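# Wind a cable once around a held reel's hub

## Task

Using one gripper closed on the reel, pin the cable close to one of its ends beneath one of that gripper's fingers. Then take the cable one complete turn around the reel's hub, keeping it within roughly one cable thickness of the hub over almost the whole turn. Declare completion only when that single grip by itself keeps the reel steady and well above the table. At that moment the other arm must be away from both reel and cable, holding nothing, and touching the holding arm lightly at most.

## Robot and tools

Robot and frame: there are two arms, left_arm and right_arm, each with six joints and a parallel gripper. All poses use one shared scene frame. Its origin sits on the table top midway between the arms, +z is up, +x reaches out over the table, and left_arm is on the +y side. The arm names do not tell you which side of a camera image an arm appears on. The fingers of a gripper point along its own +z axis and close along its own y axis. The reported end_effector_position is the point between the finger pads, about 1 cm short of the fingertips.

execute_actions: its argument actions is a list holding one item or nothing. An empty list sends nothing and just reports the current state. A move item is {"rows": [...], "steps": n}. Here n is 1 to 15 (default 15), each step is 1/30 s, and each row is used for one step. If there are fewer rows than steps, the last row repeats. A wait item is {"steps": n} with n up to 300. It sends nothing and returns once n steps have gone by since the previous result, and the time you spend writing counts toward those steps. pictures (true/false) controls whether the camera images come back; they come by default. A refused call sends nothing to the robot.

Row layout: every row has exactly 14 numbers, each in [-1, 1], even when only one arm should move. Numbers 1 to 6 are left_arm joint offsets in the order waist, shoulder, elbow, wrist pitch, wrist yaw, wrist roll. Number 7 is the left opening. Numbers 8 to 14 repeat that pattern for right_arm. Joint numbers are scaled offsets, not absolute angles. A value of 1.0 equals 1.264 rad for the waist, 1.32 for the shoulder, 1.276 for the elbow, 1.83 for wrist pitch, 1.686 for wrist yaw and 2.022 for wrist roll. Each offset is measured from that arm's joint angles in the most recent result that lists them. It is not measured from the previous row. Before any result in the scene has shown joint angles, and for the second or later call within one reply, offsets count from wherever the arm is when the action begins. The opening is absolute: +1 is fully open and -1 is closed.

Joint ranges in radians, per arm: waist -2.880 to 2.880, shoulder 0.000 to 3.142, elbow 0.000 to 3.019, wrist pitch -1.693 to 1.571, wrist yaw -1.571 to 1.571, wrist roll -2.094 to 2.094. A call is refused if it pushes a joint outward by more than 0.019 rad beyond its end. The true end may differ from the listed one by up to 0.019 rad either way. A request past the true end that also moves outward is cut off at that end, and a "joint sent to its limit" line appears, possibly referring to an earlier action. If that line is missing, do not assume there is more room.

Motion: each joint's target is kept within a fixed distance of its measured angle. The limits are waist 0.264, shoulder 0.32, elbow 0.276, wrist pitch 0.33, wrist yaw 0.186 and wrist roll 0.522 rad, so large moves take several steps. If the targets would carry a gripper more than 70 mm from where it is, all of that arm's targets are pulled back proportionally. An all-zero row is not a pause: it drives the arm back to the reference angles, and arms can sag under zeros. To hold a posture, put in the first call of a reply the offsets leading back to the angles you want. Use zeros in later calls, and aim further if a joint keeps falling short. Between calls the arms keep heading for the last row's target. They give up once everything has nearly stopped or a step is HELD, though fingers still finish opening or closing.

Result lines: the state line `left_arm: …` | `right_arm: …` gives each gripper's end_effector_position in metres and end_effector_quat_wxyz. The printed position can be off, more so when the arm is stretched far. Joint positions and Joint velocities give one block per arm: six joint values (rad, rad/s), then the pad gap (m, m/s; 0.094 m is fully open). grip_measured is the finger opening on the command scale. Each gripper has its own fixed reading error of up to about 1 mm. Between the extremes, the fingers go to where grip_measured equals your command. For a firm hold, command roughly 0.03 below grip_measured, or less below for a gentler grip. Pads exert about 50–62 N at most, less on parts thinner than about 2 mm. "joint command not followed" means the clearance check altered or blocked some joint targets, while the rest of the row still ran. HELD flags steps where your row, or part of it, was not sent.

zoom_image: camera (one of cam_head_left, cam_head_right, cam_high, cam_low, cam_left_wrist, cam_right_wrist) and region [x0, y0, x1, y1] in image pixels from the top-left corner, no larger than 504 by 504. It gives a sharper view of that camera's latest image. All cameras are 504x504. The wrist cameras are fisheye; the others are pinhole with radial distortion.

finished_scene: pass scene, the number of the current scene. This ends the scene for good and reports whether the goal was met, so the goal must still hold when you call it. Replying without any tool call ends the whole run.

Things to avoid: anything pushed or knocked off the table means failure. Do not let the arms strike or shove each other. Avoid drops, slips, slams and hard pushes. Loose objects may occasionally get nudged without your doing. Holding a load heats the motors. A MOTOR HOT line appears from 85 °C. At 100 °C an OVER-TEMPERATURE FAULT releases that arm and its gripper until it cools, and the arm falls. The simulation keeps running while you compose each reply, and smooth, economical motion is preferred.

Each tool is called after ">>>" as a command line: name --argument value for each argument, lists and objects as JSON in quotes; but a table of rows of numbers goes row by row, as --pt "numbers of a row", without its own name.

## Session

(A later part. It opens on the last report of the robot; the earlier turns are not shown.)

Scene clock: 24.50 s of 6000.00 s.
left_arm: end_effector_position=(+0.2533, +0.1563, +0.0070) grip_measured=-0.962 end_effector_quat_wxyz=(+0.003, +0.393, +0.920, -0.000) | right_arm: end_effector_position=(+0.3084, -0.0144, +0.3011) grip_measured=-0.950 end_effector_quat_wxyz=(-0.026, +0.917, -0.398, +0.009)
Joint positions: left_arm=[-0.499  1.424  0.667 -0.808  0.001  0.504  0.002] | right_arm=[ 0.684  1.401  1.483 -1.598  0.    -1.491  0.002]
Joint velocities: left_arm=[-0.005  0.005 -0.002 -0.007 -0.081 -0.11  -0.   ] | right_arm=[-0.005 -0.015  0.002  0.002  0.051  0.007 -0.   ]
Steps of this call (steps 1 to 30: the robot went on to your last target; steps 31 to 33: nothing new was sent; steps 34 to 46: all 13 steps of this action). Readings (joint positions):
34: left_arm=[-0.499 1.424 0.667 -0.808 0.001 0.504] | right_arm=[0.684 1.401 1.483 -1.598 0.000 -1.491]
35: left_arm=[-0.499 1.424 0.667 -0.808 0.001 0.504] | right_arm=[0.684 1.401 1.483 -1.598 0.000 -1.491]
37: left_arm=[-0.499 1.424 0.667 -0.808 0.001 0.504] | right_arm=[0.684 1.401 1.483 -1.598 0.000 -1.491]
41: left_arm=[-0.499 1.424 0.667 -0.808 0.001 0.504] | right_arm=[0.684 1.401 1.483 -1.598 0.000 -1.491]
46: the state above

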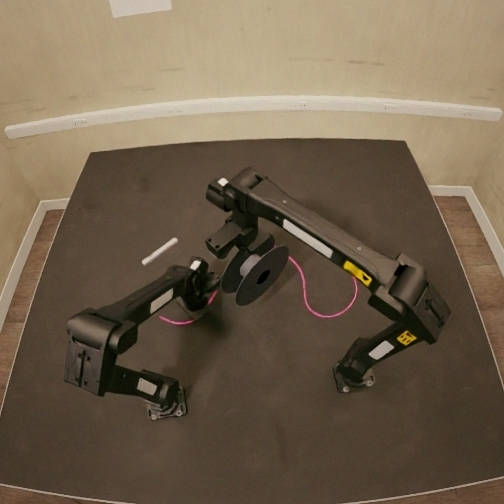

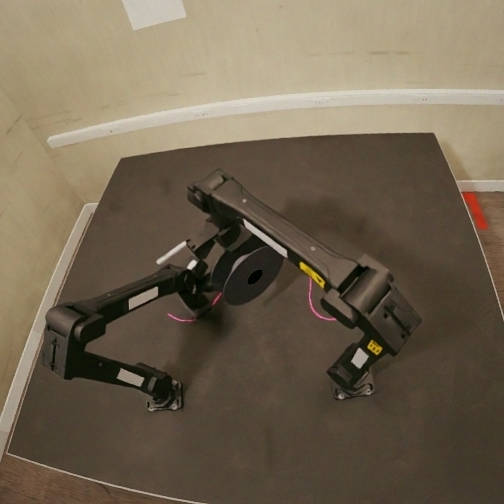

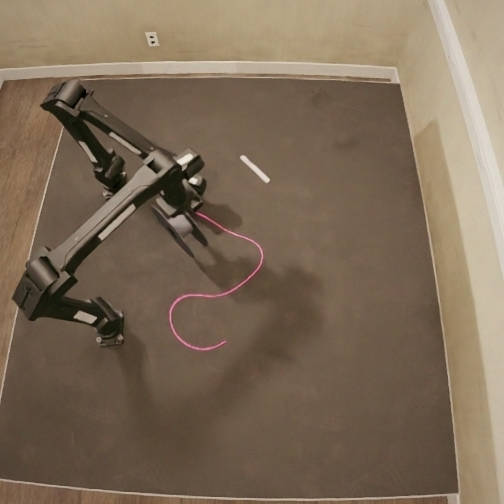

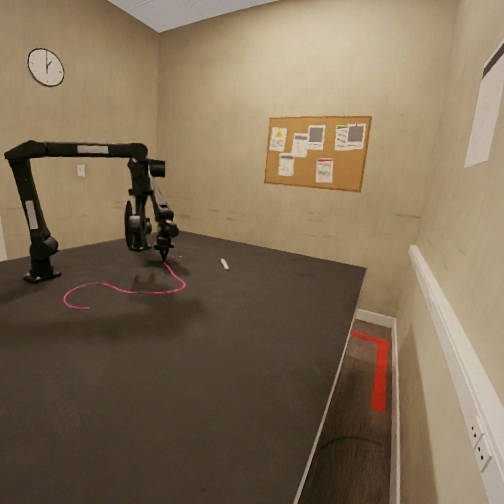

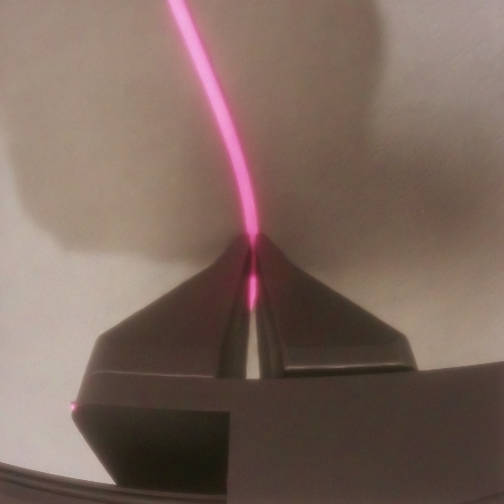

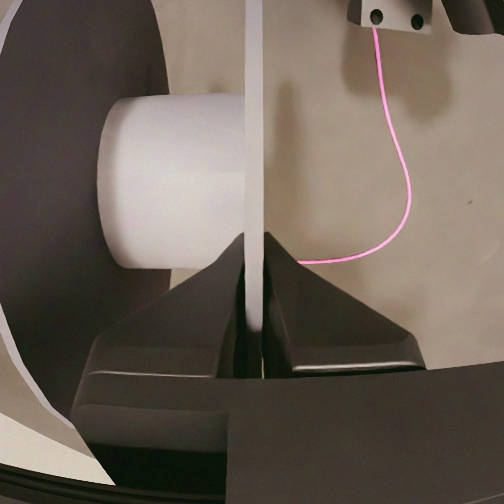

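>>> execute_actions --actions '[{"rows":[[0.004,-0.01,0.03,-0.006,0,-0.005,-0.975,0,0,0.012,0.0,0.03,-0.003,-0.975],[0.012,-0.01,0.055,-0.015,0,-0.015,-0.975,0,0,0.012,0.005,0.07,-0.006,-0.975],[0.024,-0.005,0.085,-0.028,0,-0.028,-0.975,0,0,0.01,0.015,0.12,-0.009,-0.975],[0.038,0.0,0.12,-0.043,0,-0.043,-0.975,0,0,0.005,0.03,0.18,-0.012,-0.975],[0.054,0.01,0.155,-0.058,0,-0.06,-0.975,0,0,0,0.055,0.24,-0.015,-0.975],[0.07,0.022,0.19,-0.073,0,-0.078,-0.975,0,0,-0.01,0.085,0.3,-0.018,-0.975],[0.087,0.036,0.225,-0.088,0,-0.096,-0.975,0,0,-0.025,0.12,0.36,-0.021,-0.975],[0.104,0.05,0.26,-0.102,0,-0.114,-0.975,0,0,-0.042,0.16,0.42,-0.024,-0.975],[0.12,0.065,0.295,-0.115,0,-0.132,-0.975,0,0,-0.06,0.2,0.48,-0.027,-0.975],[0.136,0.08,0.33,-0.128,0,-0.15,-0.975,0,0,-0.08,0.245,0.54,-0.03,-0.975],[0.151,0.095,0.36,-0.14,0,-0.168,-0.975,0,0,-0.1,0.29,0.6,-0.033,-0.975],[0.165,0.11,0.39,-0.151,0,-0.186,-0.975,0,0,-0.12,0.335,0.655,-0.036,-0.975],[0.178,0.125,0.415,-0.161,0,-0.204,-0.975,0,0,-0.14,0.38,0.7,-0.039,-0.975],[0.19,0.138,0.435,-0.171,0,-0.222,-0.975,0,0,-0.16,0.425,0.74,-0.042,-0.975],[0.2,0.15,0.45,-0.18,0,-0.24,-0.975,0,0,-0.18,0.47,0.77,-0.044,-0.975]],"steps":15}]' --pictures false

>>> execute_actions --actions '[{"steps":10}]'

Scene clock: 27.87 s of 6000.00 s.
left_arm: end_effector_position=(+0.4189, +0.2086, +0.1202) grip_measured=-0.962 end_effector_quat_wxyz=(+0.049, +0.133, +0.990, +0.002) | right_arm: end_effector_position=(+0.4649, -0.0820, +0.3660) grip_measured=-0.950 end_effector_quat_wxyz=(-0.019, +0.665, -0.443, +0.601)
Joint positions: left_arm=[-0.284  1.566  1.178 -1.085  0.001  0.178  0.002] | right_arm=[ 0.687  1.401  1.298 -0.906  1.238 -1.54   0.002]
Joint velocities: left_arm=[ 0.611  0.523  1.018 -0.452 -0.007 -1.062  0.   ] | right_arm=[ 0.005 -0.005 -0.716  2.288  1.502 -0.139 -0.   ]
Steps of this call (steps 1 to 15: the robot went on to your last target; steps 16 to 86: nothing new was sent; steps 87 to 101: all 15 steps of this action). Readings (joint positions):
87: left_arm=[-0.499 1.423 0.667 -0.808 0.001 0.504] | right_arm=[0.685 1.401 1.483 -1.598 0.016 -1.491]
88: left_arm=[-0.499 1.423 0.670 -0.813 0.001 0.500] | right_arm=[0.686 1.401 1.483 -1.598 0.060 -1.491]
90: left_arm=[-0.492 1.423 0.695 -0.847 0.001 0.481] | right_arm=[0.687 1.401 1.483 -1.587 0.217 -1.492]
94: left_arm=[-0.438 1.440 0.834 -0.933 0.001 0.407] | right_arm=[0.687 1.401 1.463 -1.434 0.610 -1.506]
101: the state above

Scene clock: 28.20 s of 6000.00 s.
left_arm: end_effector_position=(+0.4278, +0.2308, +0.1180) grip_measured=-0.962 end_effector_quat_wxyz=(+0.030, +0.042, +0.999, -0.001) | right_arm: end_effector_position=(+0.4697, -0.0808, +0.3600) grip_measured=-0.950 end_effector_quat_wxyz=(-0.042, +0.634, -0.459, +0.621)
Joint positions: left_arm=[-0.236  1.609  1.225 -1.128  0.001  0.043  0.002] | right_arm=[ 0.686  1.402  1.249 -0.757  1.283 -1.557  0.002]
Joint velocities: left_arm=[-0.054  0.005  0.012 -0.007 -0.037 -0.11   0.001] | right_arm=[-0.005 -0.015 -0.007  0.002  0.022 -0.037 -0.   ]
Steps of this call (steps 1 to 10: the robot went on to your last target). Readings (joint positions):
1: left_arm=[-0.265 1.582 1.206 -1.096 0.001 0.147] | right_arm=[0.687 1.401 1.278 -0.845 1.273 -1.544]
2: left_arm=[-0.249 1.592 1.221 -1.102 0.001 0.123] | right_arm=[0.686 1.401 1.265 -0.808 1.279 -1.547]
4: left_arm=[-0.231 1.601 1.225 -1.113 0.001 0.087] | right_arm=[0.686 1.402 1.252 -0.776 1.279 -1.551]
8: left_arm=[-0.232 1.609 1.225 -1.127 0.001 0.052] | right_arm=[0.686 1.402 1.249 -0.759 1.282 -1.556]
10: the state above

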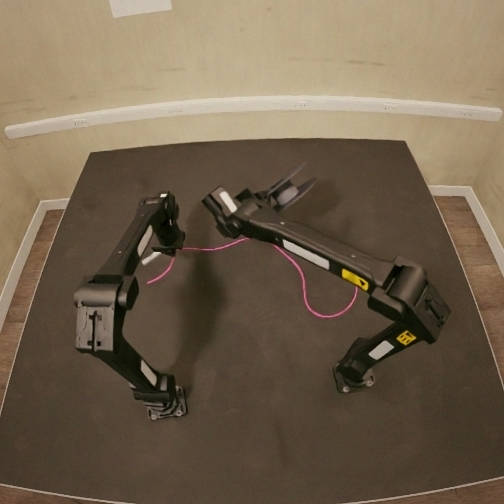

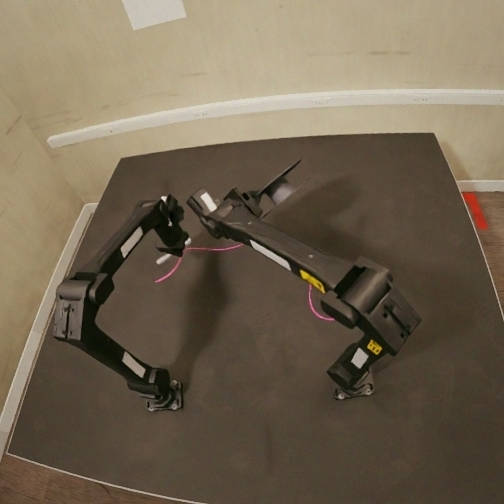

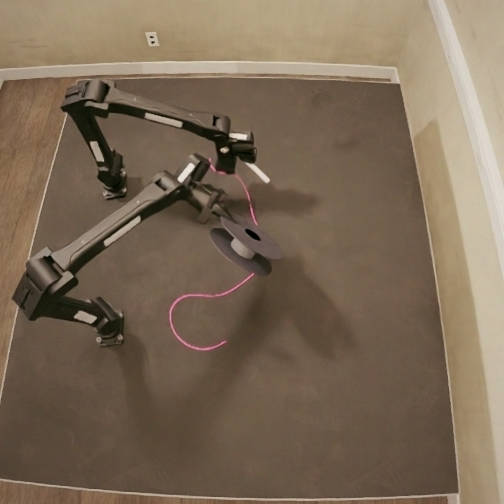

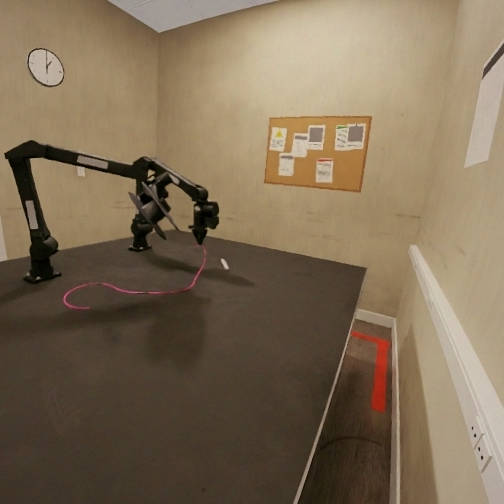

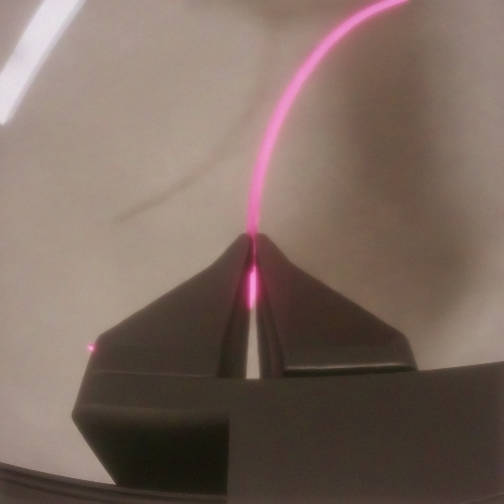

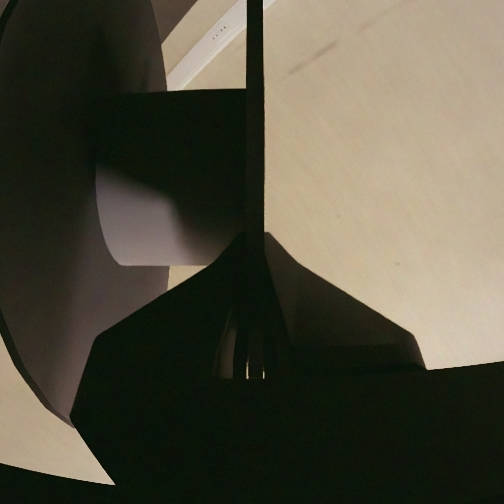

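>>> execute_actions --actions '[]'

Scene clock: 30.43 s of 6000.00 s.
left_arm: end_effector_position=(+0.4278, +0.2294, +0.1180) grip_measured=-0.962 end_effector_quat_wxyz=(+0.030, +0.035, +0.999, -0.001) | right_arm: end_effector_position=(+0.4697, -0.0808, +0.3600) grip_measured=-0.950 end_effector_quat_wxyz=(-0.042, +0.634, -0.458, +0.621)
Joint positions: left_arm=[-0.239  1.609  1.225 -1.128  0.001  0.028  0.002] | right_arm=[ 0.686  1.402  1.249 -0.757  1.283 -1.56   0.002]
Joint velocities: left_arm=[-0.015  0.005  0.002 -0.022  0.007  0.037 -0.   ] | right_arm=[-0.005 -0.005  0.022 -0.027 -0.022 -0.037  0.001]
Steps of this call (steps 1 to 30: the robot went on to your last target; steps 31 to 67: nothing new was sent). Readings (joint positions):
1: left_arm=[-0.237 1.609 1.225 -1.128 0.001 0.040] | right_arm=[0.686 1.402 1.249 -0.757 1.283 -1.558]
2: left_arm=[-0.238 1.609 1.225 -1.128 0.001 0.037] | right_arm=[0.686 1.402 1.249 -0.757 1.283 -1.558]
4: left_arm=[-0.239 1.609 1.225 -1.128 0.001 0.034] | right_arm=[0.686 1.402 1.249 -0.757 1.283 -1.559]
8: left_arm=[-0.239 1.609 1.225 -1.128 0.001 0.030] | right_arm=[0.686 1.402 1.249 -0.757 1.283 -1.559]
67: the state above
All arms were judged still, so your last target was given up. Only a new action makes them travel on or press farther. Fingers that are still opening or closing keep moving.

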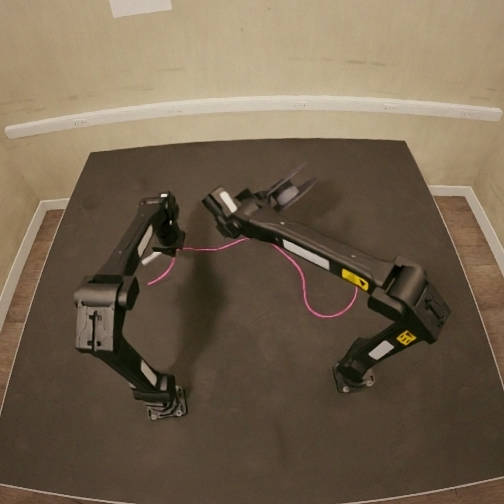

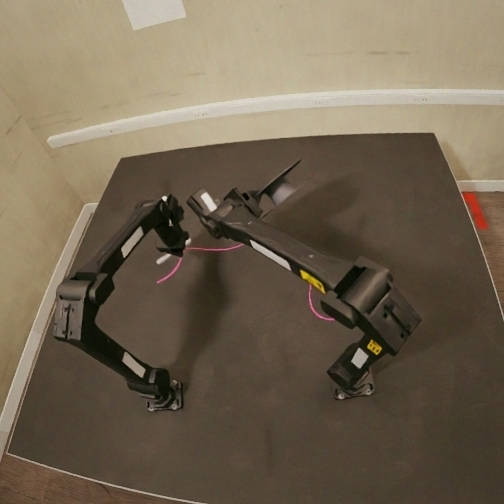

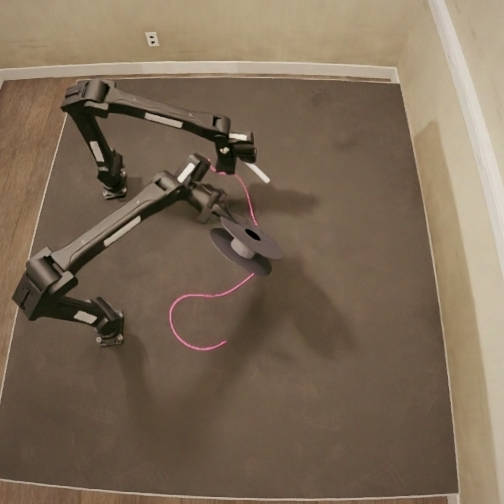

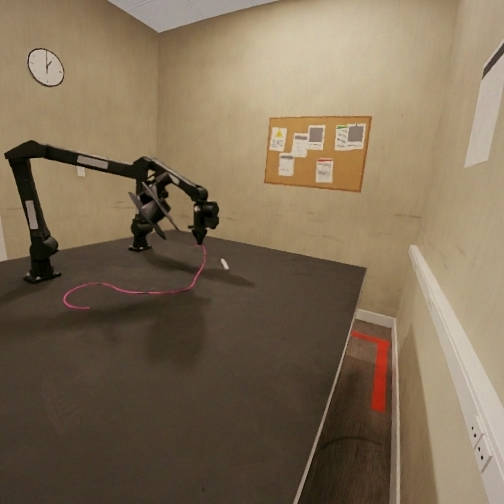

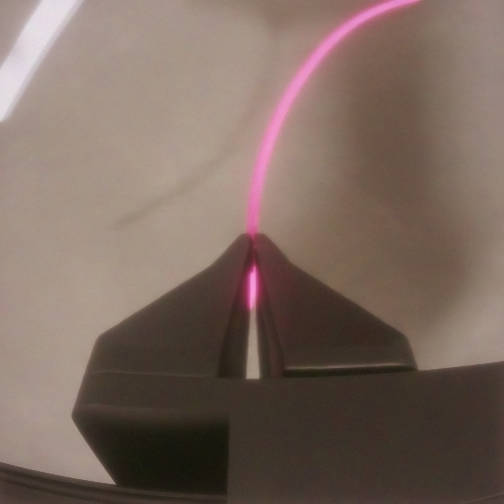

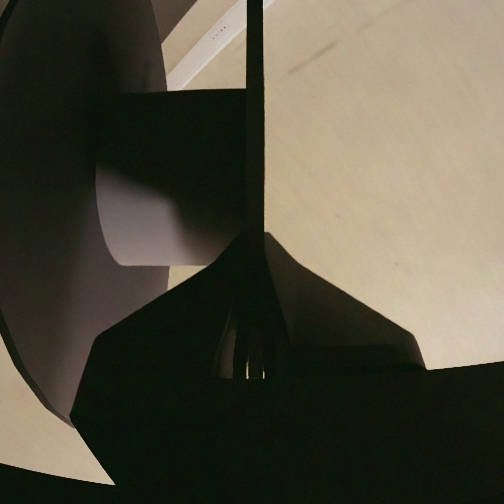

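>>> execute_actions --actions '[{"rows":[[0,0.002,0.003,0,0,-0.015,-0.975,0.004,0.004,-0.006,0.015,0.002,0,-0.975],[0,0.005,0.006,-0.001,0,-0.04,-0.975,0.011,0.011,-0.016,0.04,0.006,0,-0.975],[0,0.008,0.01,-0.002,0,-0.07,-0.975,0.019,0.02,-0.027,0.067,0.011,0,-0.975],[0,0.011,0.014,-0.003,0,-0.10,-0.975,0.027,0.028,-0.039,0.096,0.015,0,-0.975],[0,0.015,0.018,-0.004,0,-0.13,-0.975,0.036,0.037,-0.051,0.125,0.02,0,-0.975],[0,0.018,0.022,-0.005,0,-0.16,-0.975,0.044,0.046,-0.063,0.154,0.024,0,-0.975],[0,0.021,0.026,-0.006,0,-0.19,-0.975,0.052,0.054,-0.075,0.183,0.029,0,-0.975],[0,0.025,0.03,-0.007,0,-0.22,-0.975,0.06,0.063,-0.087,0.212,0.034,0,-0.975],[0,0.028,0.034,-0.008,0,-0.25,-0.975,0.069,0.071,-0.099,0.24,0.038,0,-0.975],[0,0.031,0.038,-0.008,0,-0.28,-0.975,0.077,0.08,-0.111,0.27,0.043,0,-0.975],[0,0.035,0.042,-0.009,0,-0.31,-0.975,0.085,0.089,-0.123,0.298,0.047,0,-0.975],[0,0.038,0.046,-0.01,0,-0.34,-0.975,0.093,0.097,-0.135,0.327,0.052,0,-0.975],[0,0.041,0.05,-0.011,0,-0.37,-0.975,0.102,0.106,-0.147,0.356,0.056,0,-0.975],[0,0.045,0.054,-0.012,0,-0.40,-0.975,0.11,0.114,-0.158,0.385,0.061,0,-0.975],[0,0.048,0.058,-0.013,0,-0.43,-0.975,0.118,0.123,-0.17,0.414,0.066,0,-0.975]],"steps":15}]' --pictures false

>>> execute_actions --actions '[{"rows":[[0,0.008,0.012,-0.002,0,-0.07,-0.975,0.015,0.015,-0.02,0.06,0.008,0,-0.975],[0,0.011,0.016,-0.003,0,-0.10,-0.975,0.022,0.024,-0.032,0.09,0.012,0,-0.975],[0,0.015,0.02,-0.004,0,-0.13,-0.975,0.03,0.032,-0.044,0.12,0.017,0,-0.975],[0,0.018,0.024,-0.005,0,-0.16,-0.975,0.038,0.041,-0.056,0.15,0.021,0,-0.975],[0,0.021,0.028,-0.006,0,-0.19,-0.975,0.046,0.05,-0.068,0.18,0.026,0,-0.975],[0,0.025,0.032,-0.007,0,-0.22,-0.975,0.054,0.058,-0.08,0.21,0.03,0,-0.975],[0,0.028,0.036,-0.008,0,-0.25,-0.975,0.062,0.067,-0.092,0.24,0.035,0,-0.975],[0,0.031,0.04,-0.008,0,-0.28,-0.975,0.07,0.075,-0.104,0.27,0.039,0,-0.975],[0,0.035,0.044,-0.009,0,-0.31,-0.975,0.078,0.084,-0.116,0.30,0.044,0,-0.975],[0,0.038,0.048,-0.01,0,-0.34,-0.975,0.086,0.092,-0.128,0.33,0.048,0,-0.975],[0,0.041,0.052,-0.011,0,-0.37,-0.975,0.094,0.101,-0.14,0.36,0.053,0,-0.975],[0,0.045,0.056,-0.012,0,-0.40,-0.975,0.102,0.11,-0.152,0.39,0.057,0,-0.975],[0,0.048,0.06,-0.013,0,-0.43,-0.975,0.11,0.118,-0.164,0.42,0.062,0,-0.975],[0,0.051,0.064,-0.014,0,-0.46,-0.975,0.116,0.126,-0.174,0.445,0.066,0,-0.975],[0,0.054,0.068,-0.015,0,-0.48,-0.975,0.12,0.132,-0.182,0.465,0.07,0,-0.975]],"steps":15}]'

Scene clock: 38.03 s of 6000.00 s.
left_arm: end_effector_position=(+0.4295, +0.2293, +0.1076) grip_measured=-0.962 end_effector_quat_wxyz=(+0.013, -0.271, +0.963, -0.005) | right_arm: end_effector_position=(+0.4548, -0.0058, +0.2708) grip_measured=-0.950 end_effector_quat_wxyz=(-0.177, +0.563, -0.490, +0.642)
Joint positions: left_arm=[-0.239  1.642  1.239 -1.139  0.001 -0.592  0.002] | right_arm=[ 0.813  1.544  1.058 -0.12   1.37  -1.56   0.002]
Joint velocities: left_arm=[ 0.005  0.19   0.134 -0.046  0.051 -1.648 -0.001] | right_arm=[ 0.337  0.425 -0.491  1.477  0.183 -0.007 -0.001]
Steps of this call (steps 1 to 180: nothing new was sent; then 1.10 s passed at rest; steps 181 to 195: all 15 steps of this action). Readings (joint positions):
181: left_arm=[-0.239 1.609 1.225 -1.128 0.001 0.024] | right_arm=[0.686 1.402 1.249 -0.755 1.281 -1.560]
182: left_arm=[-0.239 1.609 1.225 -1.128 0.001 0.012] | right_arm=[0.687 1.402 1.246 -0.742 1.280 -1.560]
184: left_arm=[-0.239 1.609 1.225 -1.128 0.001 -0.039] | right_arm=[0.690 1.404 1.229 -0.677 1.291 -1.560]
188: left_arm=[-0.239 1.610 1.225 -1.128 0.001 -0.207] | right_arm=[0.721 1.435 1.176 -0.483 1.323 -1.560]
195: the state above

Scene clock: 38.53 s of 6000.00 s.
left_arm: end_effector_position=(+0.4358, +0.2290, +0.0976) grip_measured=-0.962 end_effector_quat_wxyz=(-0.001, -0.598, +0.801, +0.000) | right_arm: end_effector_position=(+0.3990, +0.0216, +0.1947) grip_measured=-0.950 end_effector_quat_wxyz=(+0.330, -0.457, +0.549, -0.617)
Joint positions: left_arm=[-0.239  1.686  1.266 -1.154  0.001 -1.325  0.002] | right_arm=[ 0.944  1.691  0.852  0.625  1.474 -1.56   0.002]
Joint velocities: left_arm=[-0.005  0.142  0.159 -0.046  0.037 -1.531 -0.001] | right_arm=[ 0.308  0.347 -0.393  1.287  0.242 -0.007 -0.   ]
Steps of this call (steps 1 to 15: all 15 steps of this action). Readings (joint positions):
1: left_arm=[-0.239 1.646 1.239 -1.139 0.001 -0.623] | right_arm=[0.823 1.557 1.045 -0.082 1.372 -1.560]
2: left_arm=[-0.239 1.648 1.239 -1.140 0.001 -0.653] | right_arm=[0.832 1.569 1.032 -0.050 1.372 -1.560]
4: left_arm=[-0.239 1.650 1.239 -1.141 0.001 -0.731] | right_arm=[0.845 1.588 1.006 0.038 1.384 -1.560]
8: left_arm=[-0.239 1.653 1.239 -1.143 0.001 -0.929] | right_arm=[0.871 1.618 0.952 0.250 1.419 -1.560]
15: the state above

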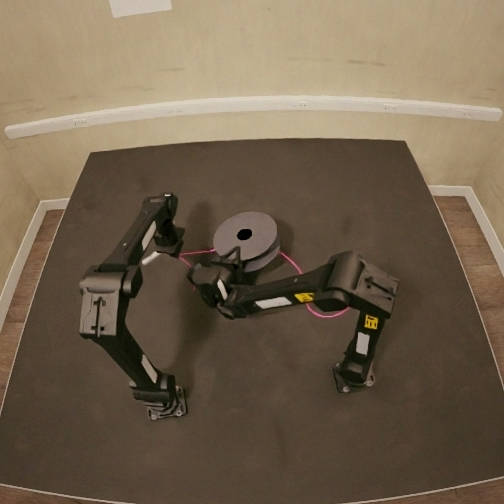

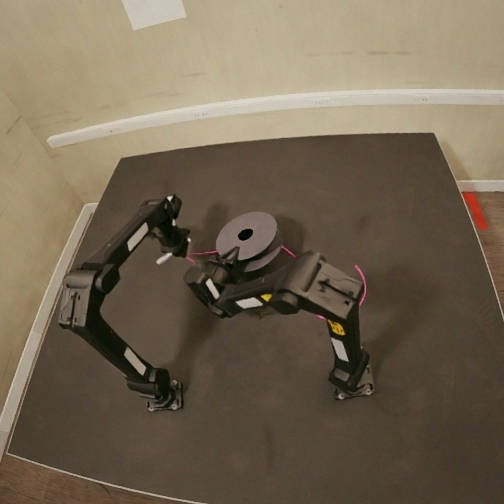

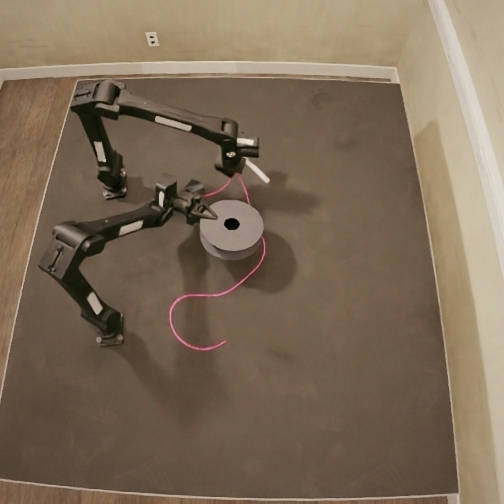

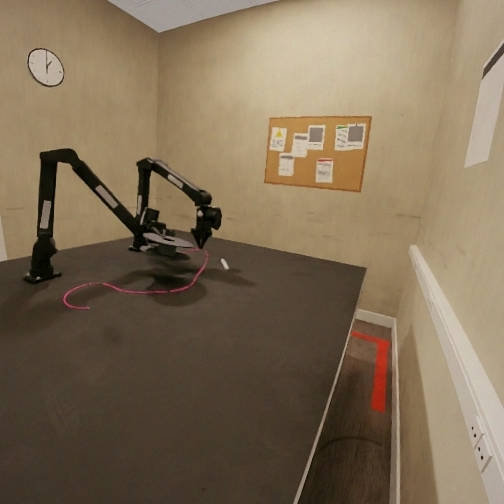

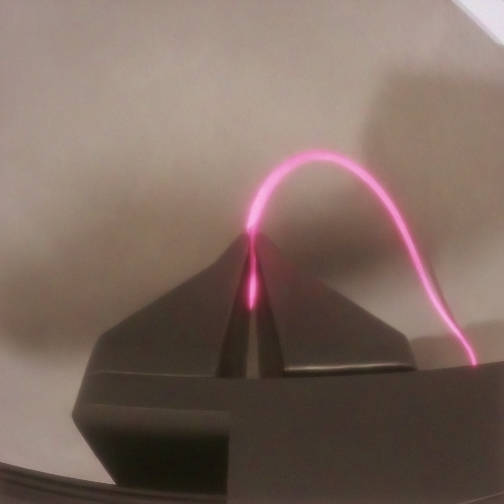

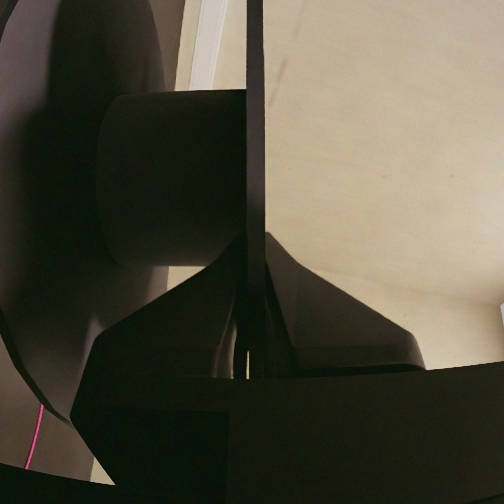

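>>> execute_actions --actions '[{"rows":[[0.002,0.022,0.05,-0.007,0,-0.13,-0.975,0.022,0.025,-0.026,0.07,0.012,-0.001,-0.975],[0.005,0.026,0.056,-0.008,0,-0.15,-0.975,0.027,0.03,-0.032,0.085,0.015,-0.001,-0.975],[0.008,0.03,0.062,-0.009,0,-0.17,-0.975,0.032,0.034,-0.038,0.10,0.018,-0.002,-0.975],[0.011,0.034,0.068,-0.01,0,-0.19,-0.975,0.037,0.038,-0.044,0.115,0.021,-0.002,-0.975],[0.014,0.038,0.074,-0.011,0,-0.21,-0.975,0.042,0.042,-0.05,0.13,0.024,-0.003,-0.975],[0.017,0.042,0.08,-0.012,0,-0.23,-0.975,0.047,0.046,-0.056,0.145,0.027,-0.003,-0.975],[0.02,0.046,0.086,-0.013,0,-0.25,-0.975,0.052,0.05,-0.062,0.16,0.03,-0.004,-0.975],[0.023,0.05,0.092,-0.014,0,-0.27,-0.975,0.057,0.054,-0.068,0.175,0.033,-0.004,-0.975],[0.026,0.054,0.098,-0.015,0,-0.29,-0.975,0.062,0.058,-0.074,0.19,0.036,-0.005,-0.975],[0.029,0.057,0.103,-0.016,0,-0.31,-0.975,0.067,0.062,-0.08,0.205,0.039,-0.005,-0.975],[0.031,0.06,0.108,-0.017,0,-0.33,-0.975,0.071,0.066,-0.086,0.22,0.041,-0.006,-0.975],[0.033,0.062,0.112,-0.018,0,-0.35,-0.975,0.075,0.07,-0.091,0.232,0.043,-0.006,-0.975],[0.034,0.064,0.115,-0.018,0,-0.365,-0.975,0.078,0.074,-0.095,0.242,0.045,-0.007,-0.975],[0.035,0.065,0.117,-0.018,0,-0.373,-0.975,0.08,0.077,-0.098,0.248,0.046,-0.007,-0.975],[0.035,0.065,0.118,-0.018,0,-0.375,-0.975,0.081,0.078,-0.099,0.25,0.046,-0.007,-0.975]],"steps":15}]' --pictures false

>>> execute_actions --actions '[{"steps":14}]'

Scene clock: 40.97 s of 6000.00 s.
left_arm: end_effector_position=(+0.4683, +0.2457, +0.1028) grip_measured=-0.962 end_effector_quat_wxyz=(-0.003, +0.830, -0.558, +0.006) | right_arm: end_effector_position=(+0.3496, +0.0154, +0.1552) grip_measured=-0.950 end_effector_quat_wxyz=(+0.402, -0.401, +0.583, -0.581)
Joint positions: left_arm=[-0.204  1.748  1.366 -1.175  0.001 -1.965  0.002] | right_arm=[ 1.038  1.78   0.732  1.039  1.547 -1.56   0.002]
Joint velocities: left_arm=[ 0.093  0.063  0.061 -0.002  0.022 -0.755 -0.   ] | right_arm=[ 0.122  0.161 -0.144  0.335  0.051  0.022  0.001]
Steps of this call (steps 1 to 30: the robot went on to your last target; steps 31 to 58: nothing new was sent; steps 59 to 73: all 15 steps of this action). Readings (joint positions):
59: left_arm=[-0.239 1.697 1.277 -1.157 0.001 -1.558] | right_arm=[0.968 1.725 0.820 0.715 1.484 -1.560]
60: left_arm=[-0.239 1.698 1.278 -1.158 0.001 -1.569] | right_arm=[0.968 1.725 0.819 0.727 1.487 -1.560]
62: left_arm=[-0.239 1.701 1.287 -1.162 0.001 -1.608] | right_arm=[0.969 1.725 0.812 0.770 1.498 -1.560]
66: left_arm=[-0.232 1.718 1.322 -1.167 0.001 -1.725] | right_arm=[0.987 1.733 0.785 0.875 1.520 -1.560]
73: the state above

Scene clock: 41.43 s of 6000.00 s.
left_arm: end_effector_position=(+0.4685, +0.2486, +0.1018) grip_measured=-0.962 end_effector_quat_wxyz=(-0.002, +0.859, -0.511, +0.004) | right_arm: end_effector_position=(+0.3470, +0.0150, +0.1507) grip_measured=-0.950 end_effector_quat_wxyz=(+0.405, -0.400, +0.583, -0.580)
Joint positions: left_arm=[-0.198  1.752  1.368 -1.177  0.001 -2.07   0.002] | right_arm=[ 1.043  1.79   0.725  1.062  1.548 -1.56   0.002]
Joint velocities: left_arm=[ 0.005 -0.005 -0.002 -0.002  0.007 -0.095  0.   ] | right_arm=[ 0.015 -0.005  0.012  0.007  0.022 -0.11   0.001]
Steps of this call (steps 1 to 14: the robot went on to your last target). Readings (joint positions):
1: left_arm=[-0.201 1.750 1.367 -1.176 0.001 -1.987] | right_arm=[1.041 1.784 0.728 1.048 1.547 -1.560]
2: left_arm=[-0.199 1.751 1.368 -1.176 0.001 -2.005] | right_arm=[1.043 1.788 0.726 1.053 1.548 -1.560]
4: left_arm=[-0.198 1.752 1.368 -1.177 0.001 -2.030] | right_arm=[1.043 1.790 0.725 1.057 1.548 -1.560]
8: left_arm=[-0.198 1.752 1.368 -1.177 0.001 -2.057] | right_arm=[1.043 1.790 0.725 1.062 1.548 -1.560]
14: the state above

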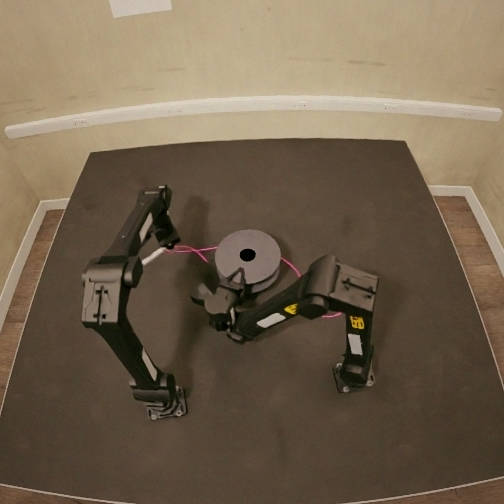

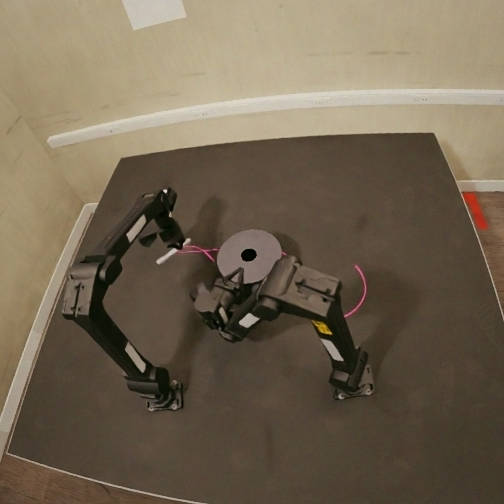

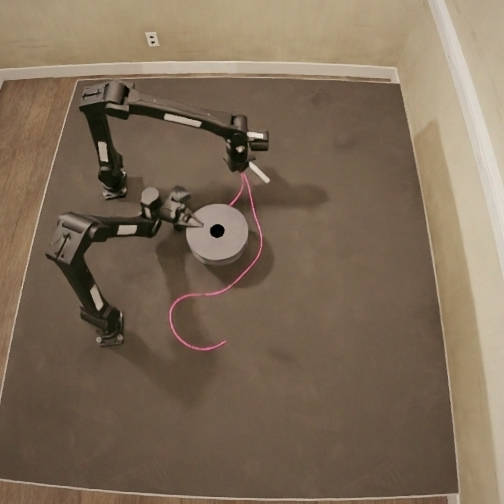

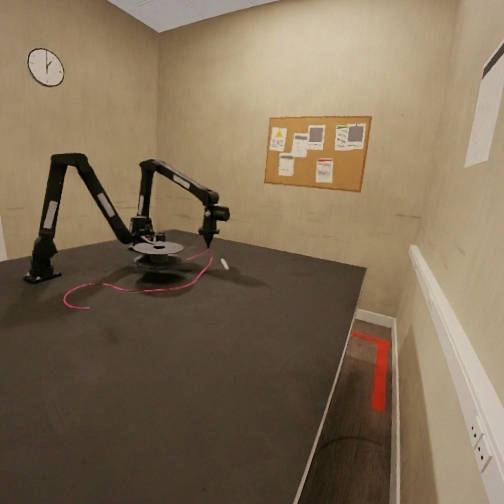

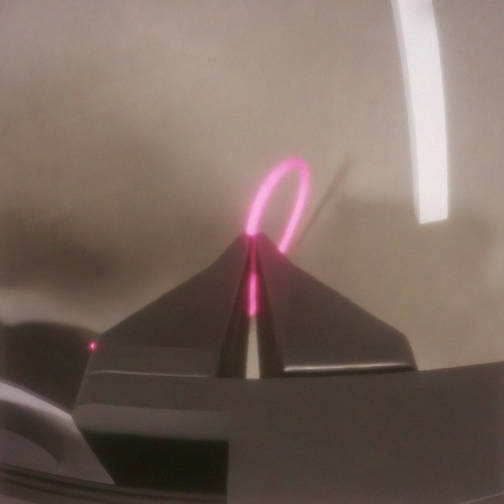

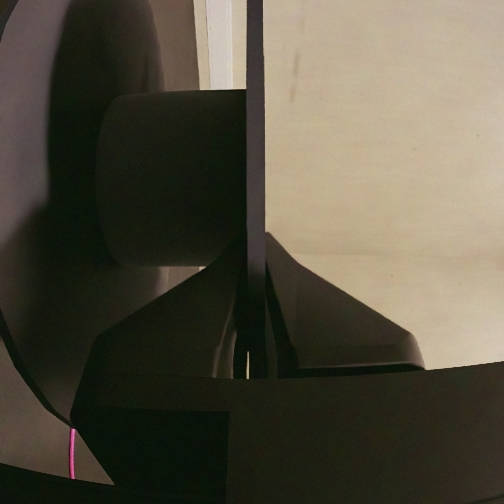

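>>> execute_actions --actions '[{"rows":[[0,0.004,-0.002,0.003,0,-0.004,-0.975,0,0.01,0.002,0.008,0,-0.006,-0.975],[0,0.008,-0.005,0.007,0,-0.004,-0.975,0,0.022,0.004,0.017,0,-0.006,-0.975],[0,0.012,-0.008,0.011,0,-0.004,-0.975,0,0.036,0.006,0.027,0,-0.006,-0.975],[0,0.016,-0.011,0.015,0,-0.004,-0.975,0,0.05,0.008,0.038,0,-0.006,-0.975],[0,0.02,-0.014,0.019,0,-0.004,-0.975,0,0.064,0.01,0.049,0,-0.006,-0.975],[0,0.024,-0.017,0.023,0,-0.004,-0.975,0,0.078,0.012,0.06,0,-0.006,-0.975],[0,0.028,-0.02,0.027,0,-0.004,-0.975,0,0.092,0.014,0.071,0,-0.006,-0.975],[0,0.032,-0.023,0.031,0,-0.004,-0.975,0,0.106,0.016,0.082,0,-0.006,-0.975],[0,0.036,-0.026,0.035,0,-0.004,-0.975,0,0.12,0.018,0.093,0,-0.006,-0.975],[0,0.04,-0.029,0.039,0,-0.004,-0.975,0,0.134,0.02,0.103,0,-0.006,-0.975],[0,0.043,-0.031,0.043,0,-0.004,-0.975,0,0.147,0.022,0.113,0,-0.006,-0.975],[0,0.046,-0.033,0.046,0,-0.004,-0.975,0,0.159,0.023,0.122,0,-0.006,-0.975],[0,0.048,-0.035,0.049,0,-0.004,-0.975,0,0.168,0.024,0.129,0,-0.006,-0.975],[0,0.05,-0.036,0.051,0,-0.004,-0.975,0,0.174,0.025,0.133,0,-0.006,-0.975],[0,0.051,-0.036,0.052,0,-0.004,-0.975,0,0.177,0.025,0.135,0,-0.006,-0.975]],"steps":15}]' --pictures false

>>> execute_actions --actions '[{"steps":12}]'

>>> zoom_image --camera "cam_low" --region '[110, 210, 250, 300]'

>>> zoom_image --camera "cam_high" --region '[140, 150, 300, 310]'

Scene clock: 47.77 s of 6000.00 s.
left_arm: end_effector_position=(+0.4727, +0.2486, +0.0708) grip_measured=-0.962 end_effector_quat_wxyz=(-0.003, +0.861, -0.509, +0.006) | right_arm: end_effector_position=(+0.3456, +0.0115, +0.0749) grip_measured=-0.950 end_effector_quat_wxyz=(+0.400, -0.405, +0.580, -0.583)
Joint positions: left_arm=[-0.198  1.792  1.335 -1.1    0.001 -2.075  0.002] | right_arm=[ 1.043  2.014  0.725  1.269  1.548 -1.56   0.002]
Joint velocities: left_arm=[-0.005  0.19  -0.1    0.115 -0.022  0.037  0.001] | right_arm=[-0.005  0.347 -0.007  0.237 -0.037  0.022 -0.001]
Steps of this call (steps 1 to 30: the robot went on to your last target; steps 31 to 175: nothing new was sent; steps 176 to 190: all 15 steps of this action). Readings (joint positions):
176: left_arm=[-0.198 1.752 1.368 -1.177 0.001 -2.075] | right_arm=[1.043 1.790 0.725 1.062 1.548 -1.560]
177: left_arm=[-0.198 1.752 1.368 -1.177 0.001 -2.075] | right_arm=[1.043 1.792 0.725 1.065 1.548 -1.560]
179: left_arm=[-0.198 1.752 1.368 -1.171 0.001 -2.075] | right_arm=[1.043 1.804 0.725 1.087 1.548 -1.560]
183: left_arm=[-0.198 1.754 1.360 -1.144 0.001 -2.075] | right_arm=[1.043 1.873 0.725 1.158 1.548 -1.560]
190: the state above

Scene clock: 48.17 s of 6000.00 s.
left_arm: end_effector_position=(+0.4708, +0.2486, +0.0599) grip_measured=-0.962 end_effector_quat_wxyz=(+0.001, +0.861, -0.509, -0.001) | right_arm: end_effector_position=(+0.3454, +0.0111, +0.0714) grip_measured=-0.950 end_effector_quat_wxyz=(+0.403, -0.402, +0.582, -0.581)
Joint positions: left_arm=[-0.198  1.81   1.329 -1.093  0.001 -2.075  0.002] | right_arm=[ 1.043  2.027  0.726  1.29   1.549 -1.558  0.002]
Joint velocities: left_arm=[-0.005 -0.015 -0.017 -0.002 -0.051  0.007  0.   ] | right_arm=[ 0.005 -0.015  0.002 -0.007 -0.022 -0.081 -0.   ]
Steps of this call (steps 1 to 12: the robot went on to your last target). Readings (joint positions):
1: left_arm=[-0.198 1.798 1.333 -1.097 0.001 -2.075] | right_arm=[1.043 2.023 0.725 1.276 1.549 -1.560]
2: left_arm=[-0.198 1.803 1.331 -1.095 0.001 -2.075] | right_arm=[1.043 2.027 0.725 1.284 1.549 -1.558]
4: left_arm=[-0.198 1.809 1.329 -1.094 0.001 -2.075] | right_arm=[1.043 2.027 0.726 1.290 1.549 -1.558]
8: left_arm=[-0.198 1.810 1.329 -1.093 0.001 -2.075] | right_arm=[1.043 2.027 0.726 1.290 1.549 -1.558]
12: the state above

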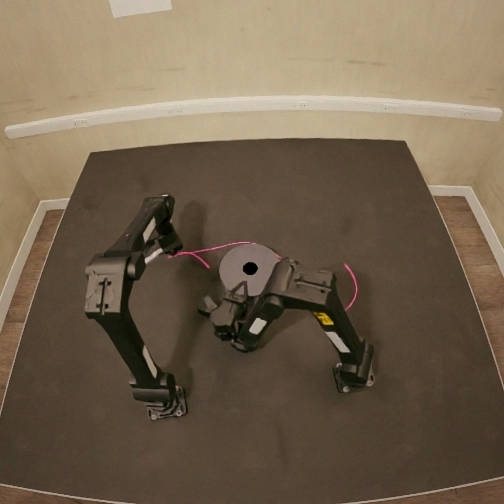

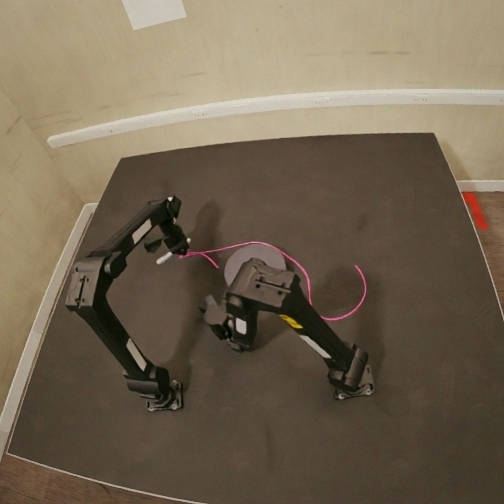

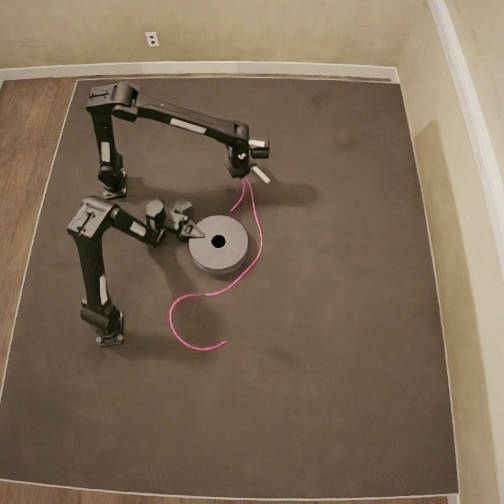

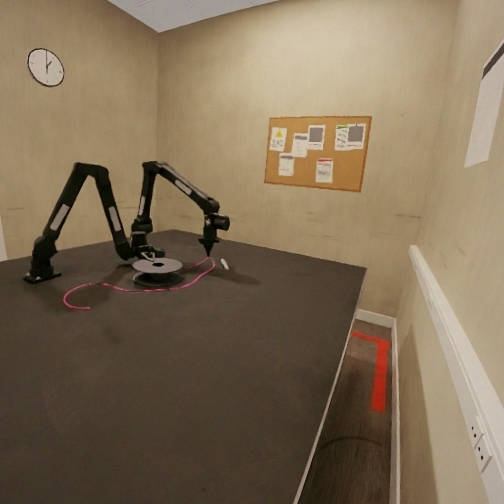

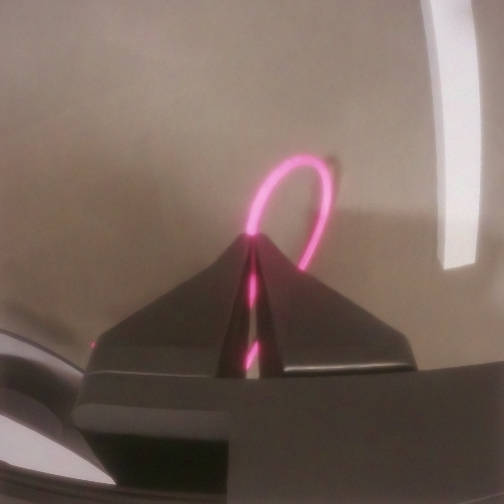

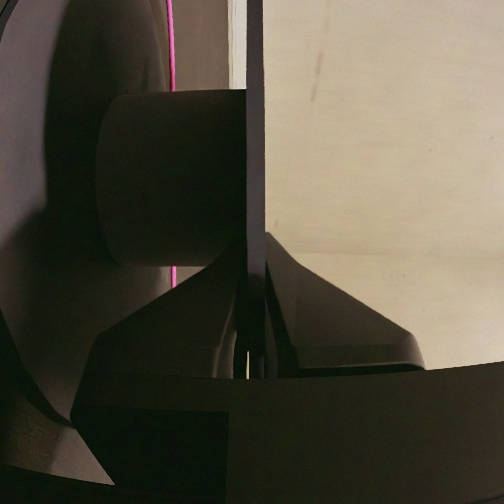

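Region (110, 210, 250, 300) of cam_low's 504x504 image, scaled by 3.600, with more detail than that image has; it fills the top 324 rows of this view, and the rest is white.

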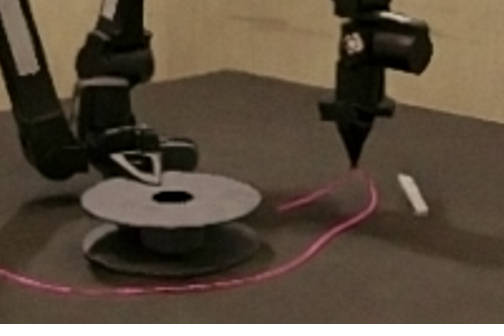

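Region (140, 150, 300, 310) of cam_high's 504x504 image, scaled by 3.150, with more detail than that image has.

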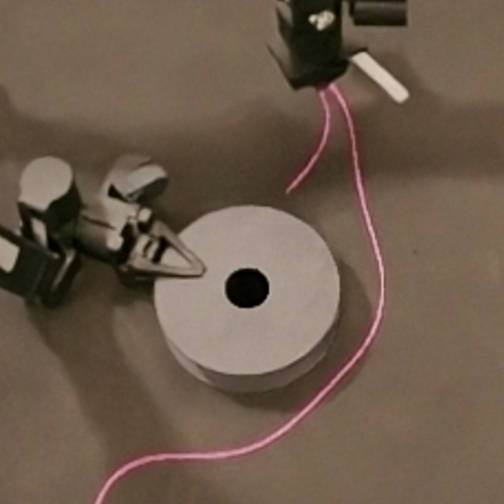

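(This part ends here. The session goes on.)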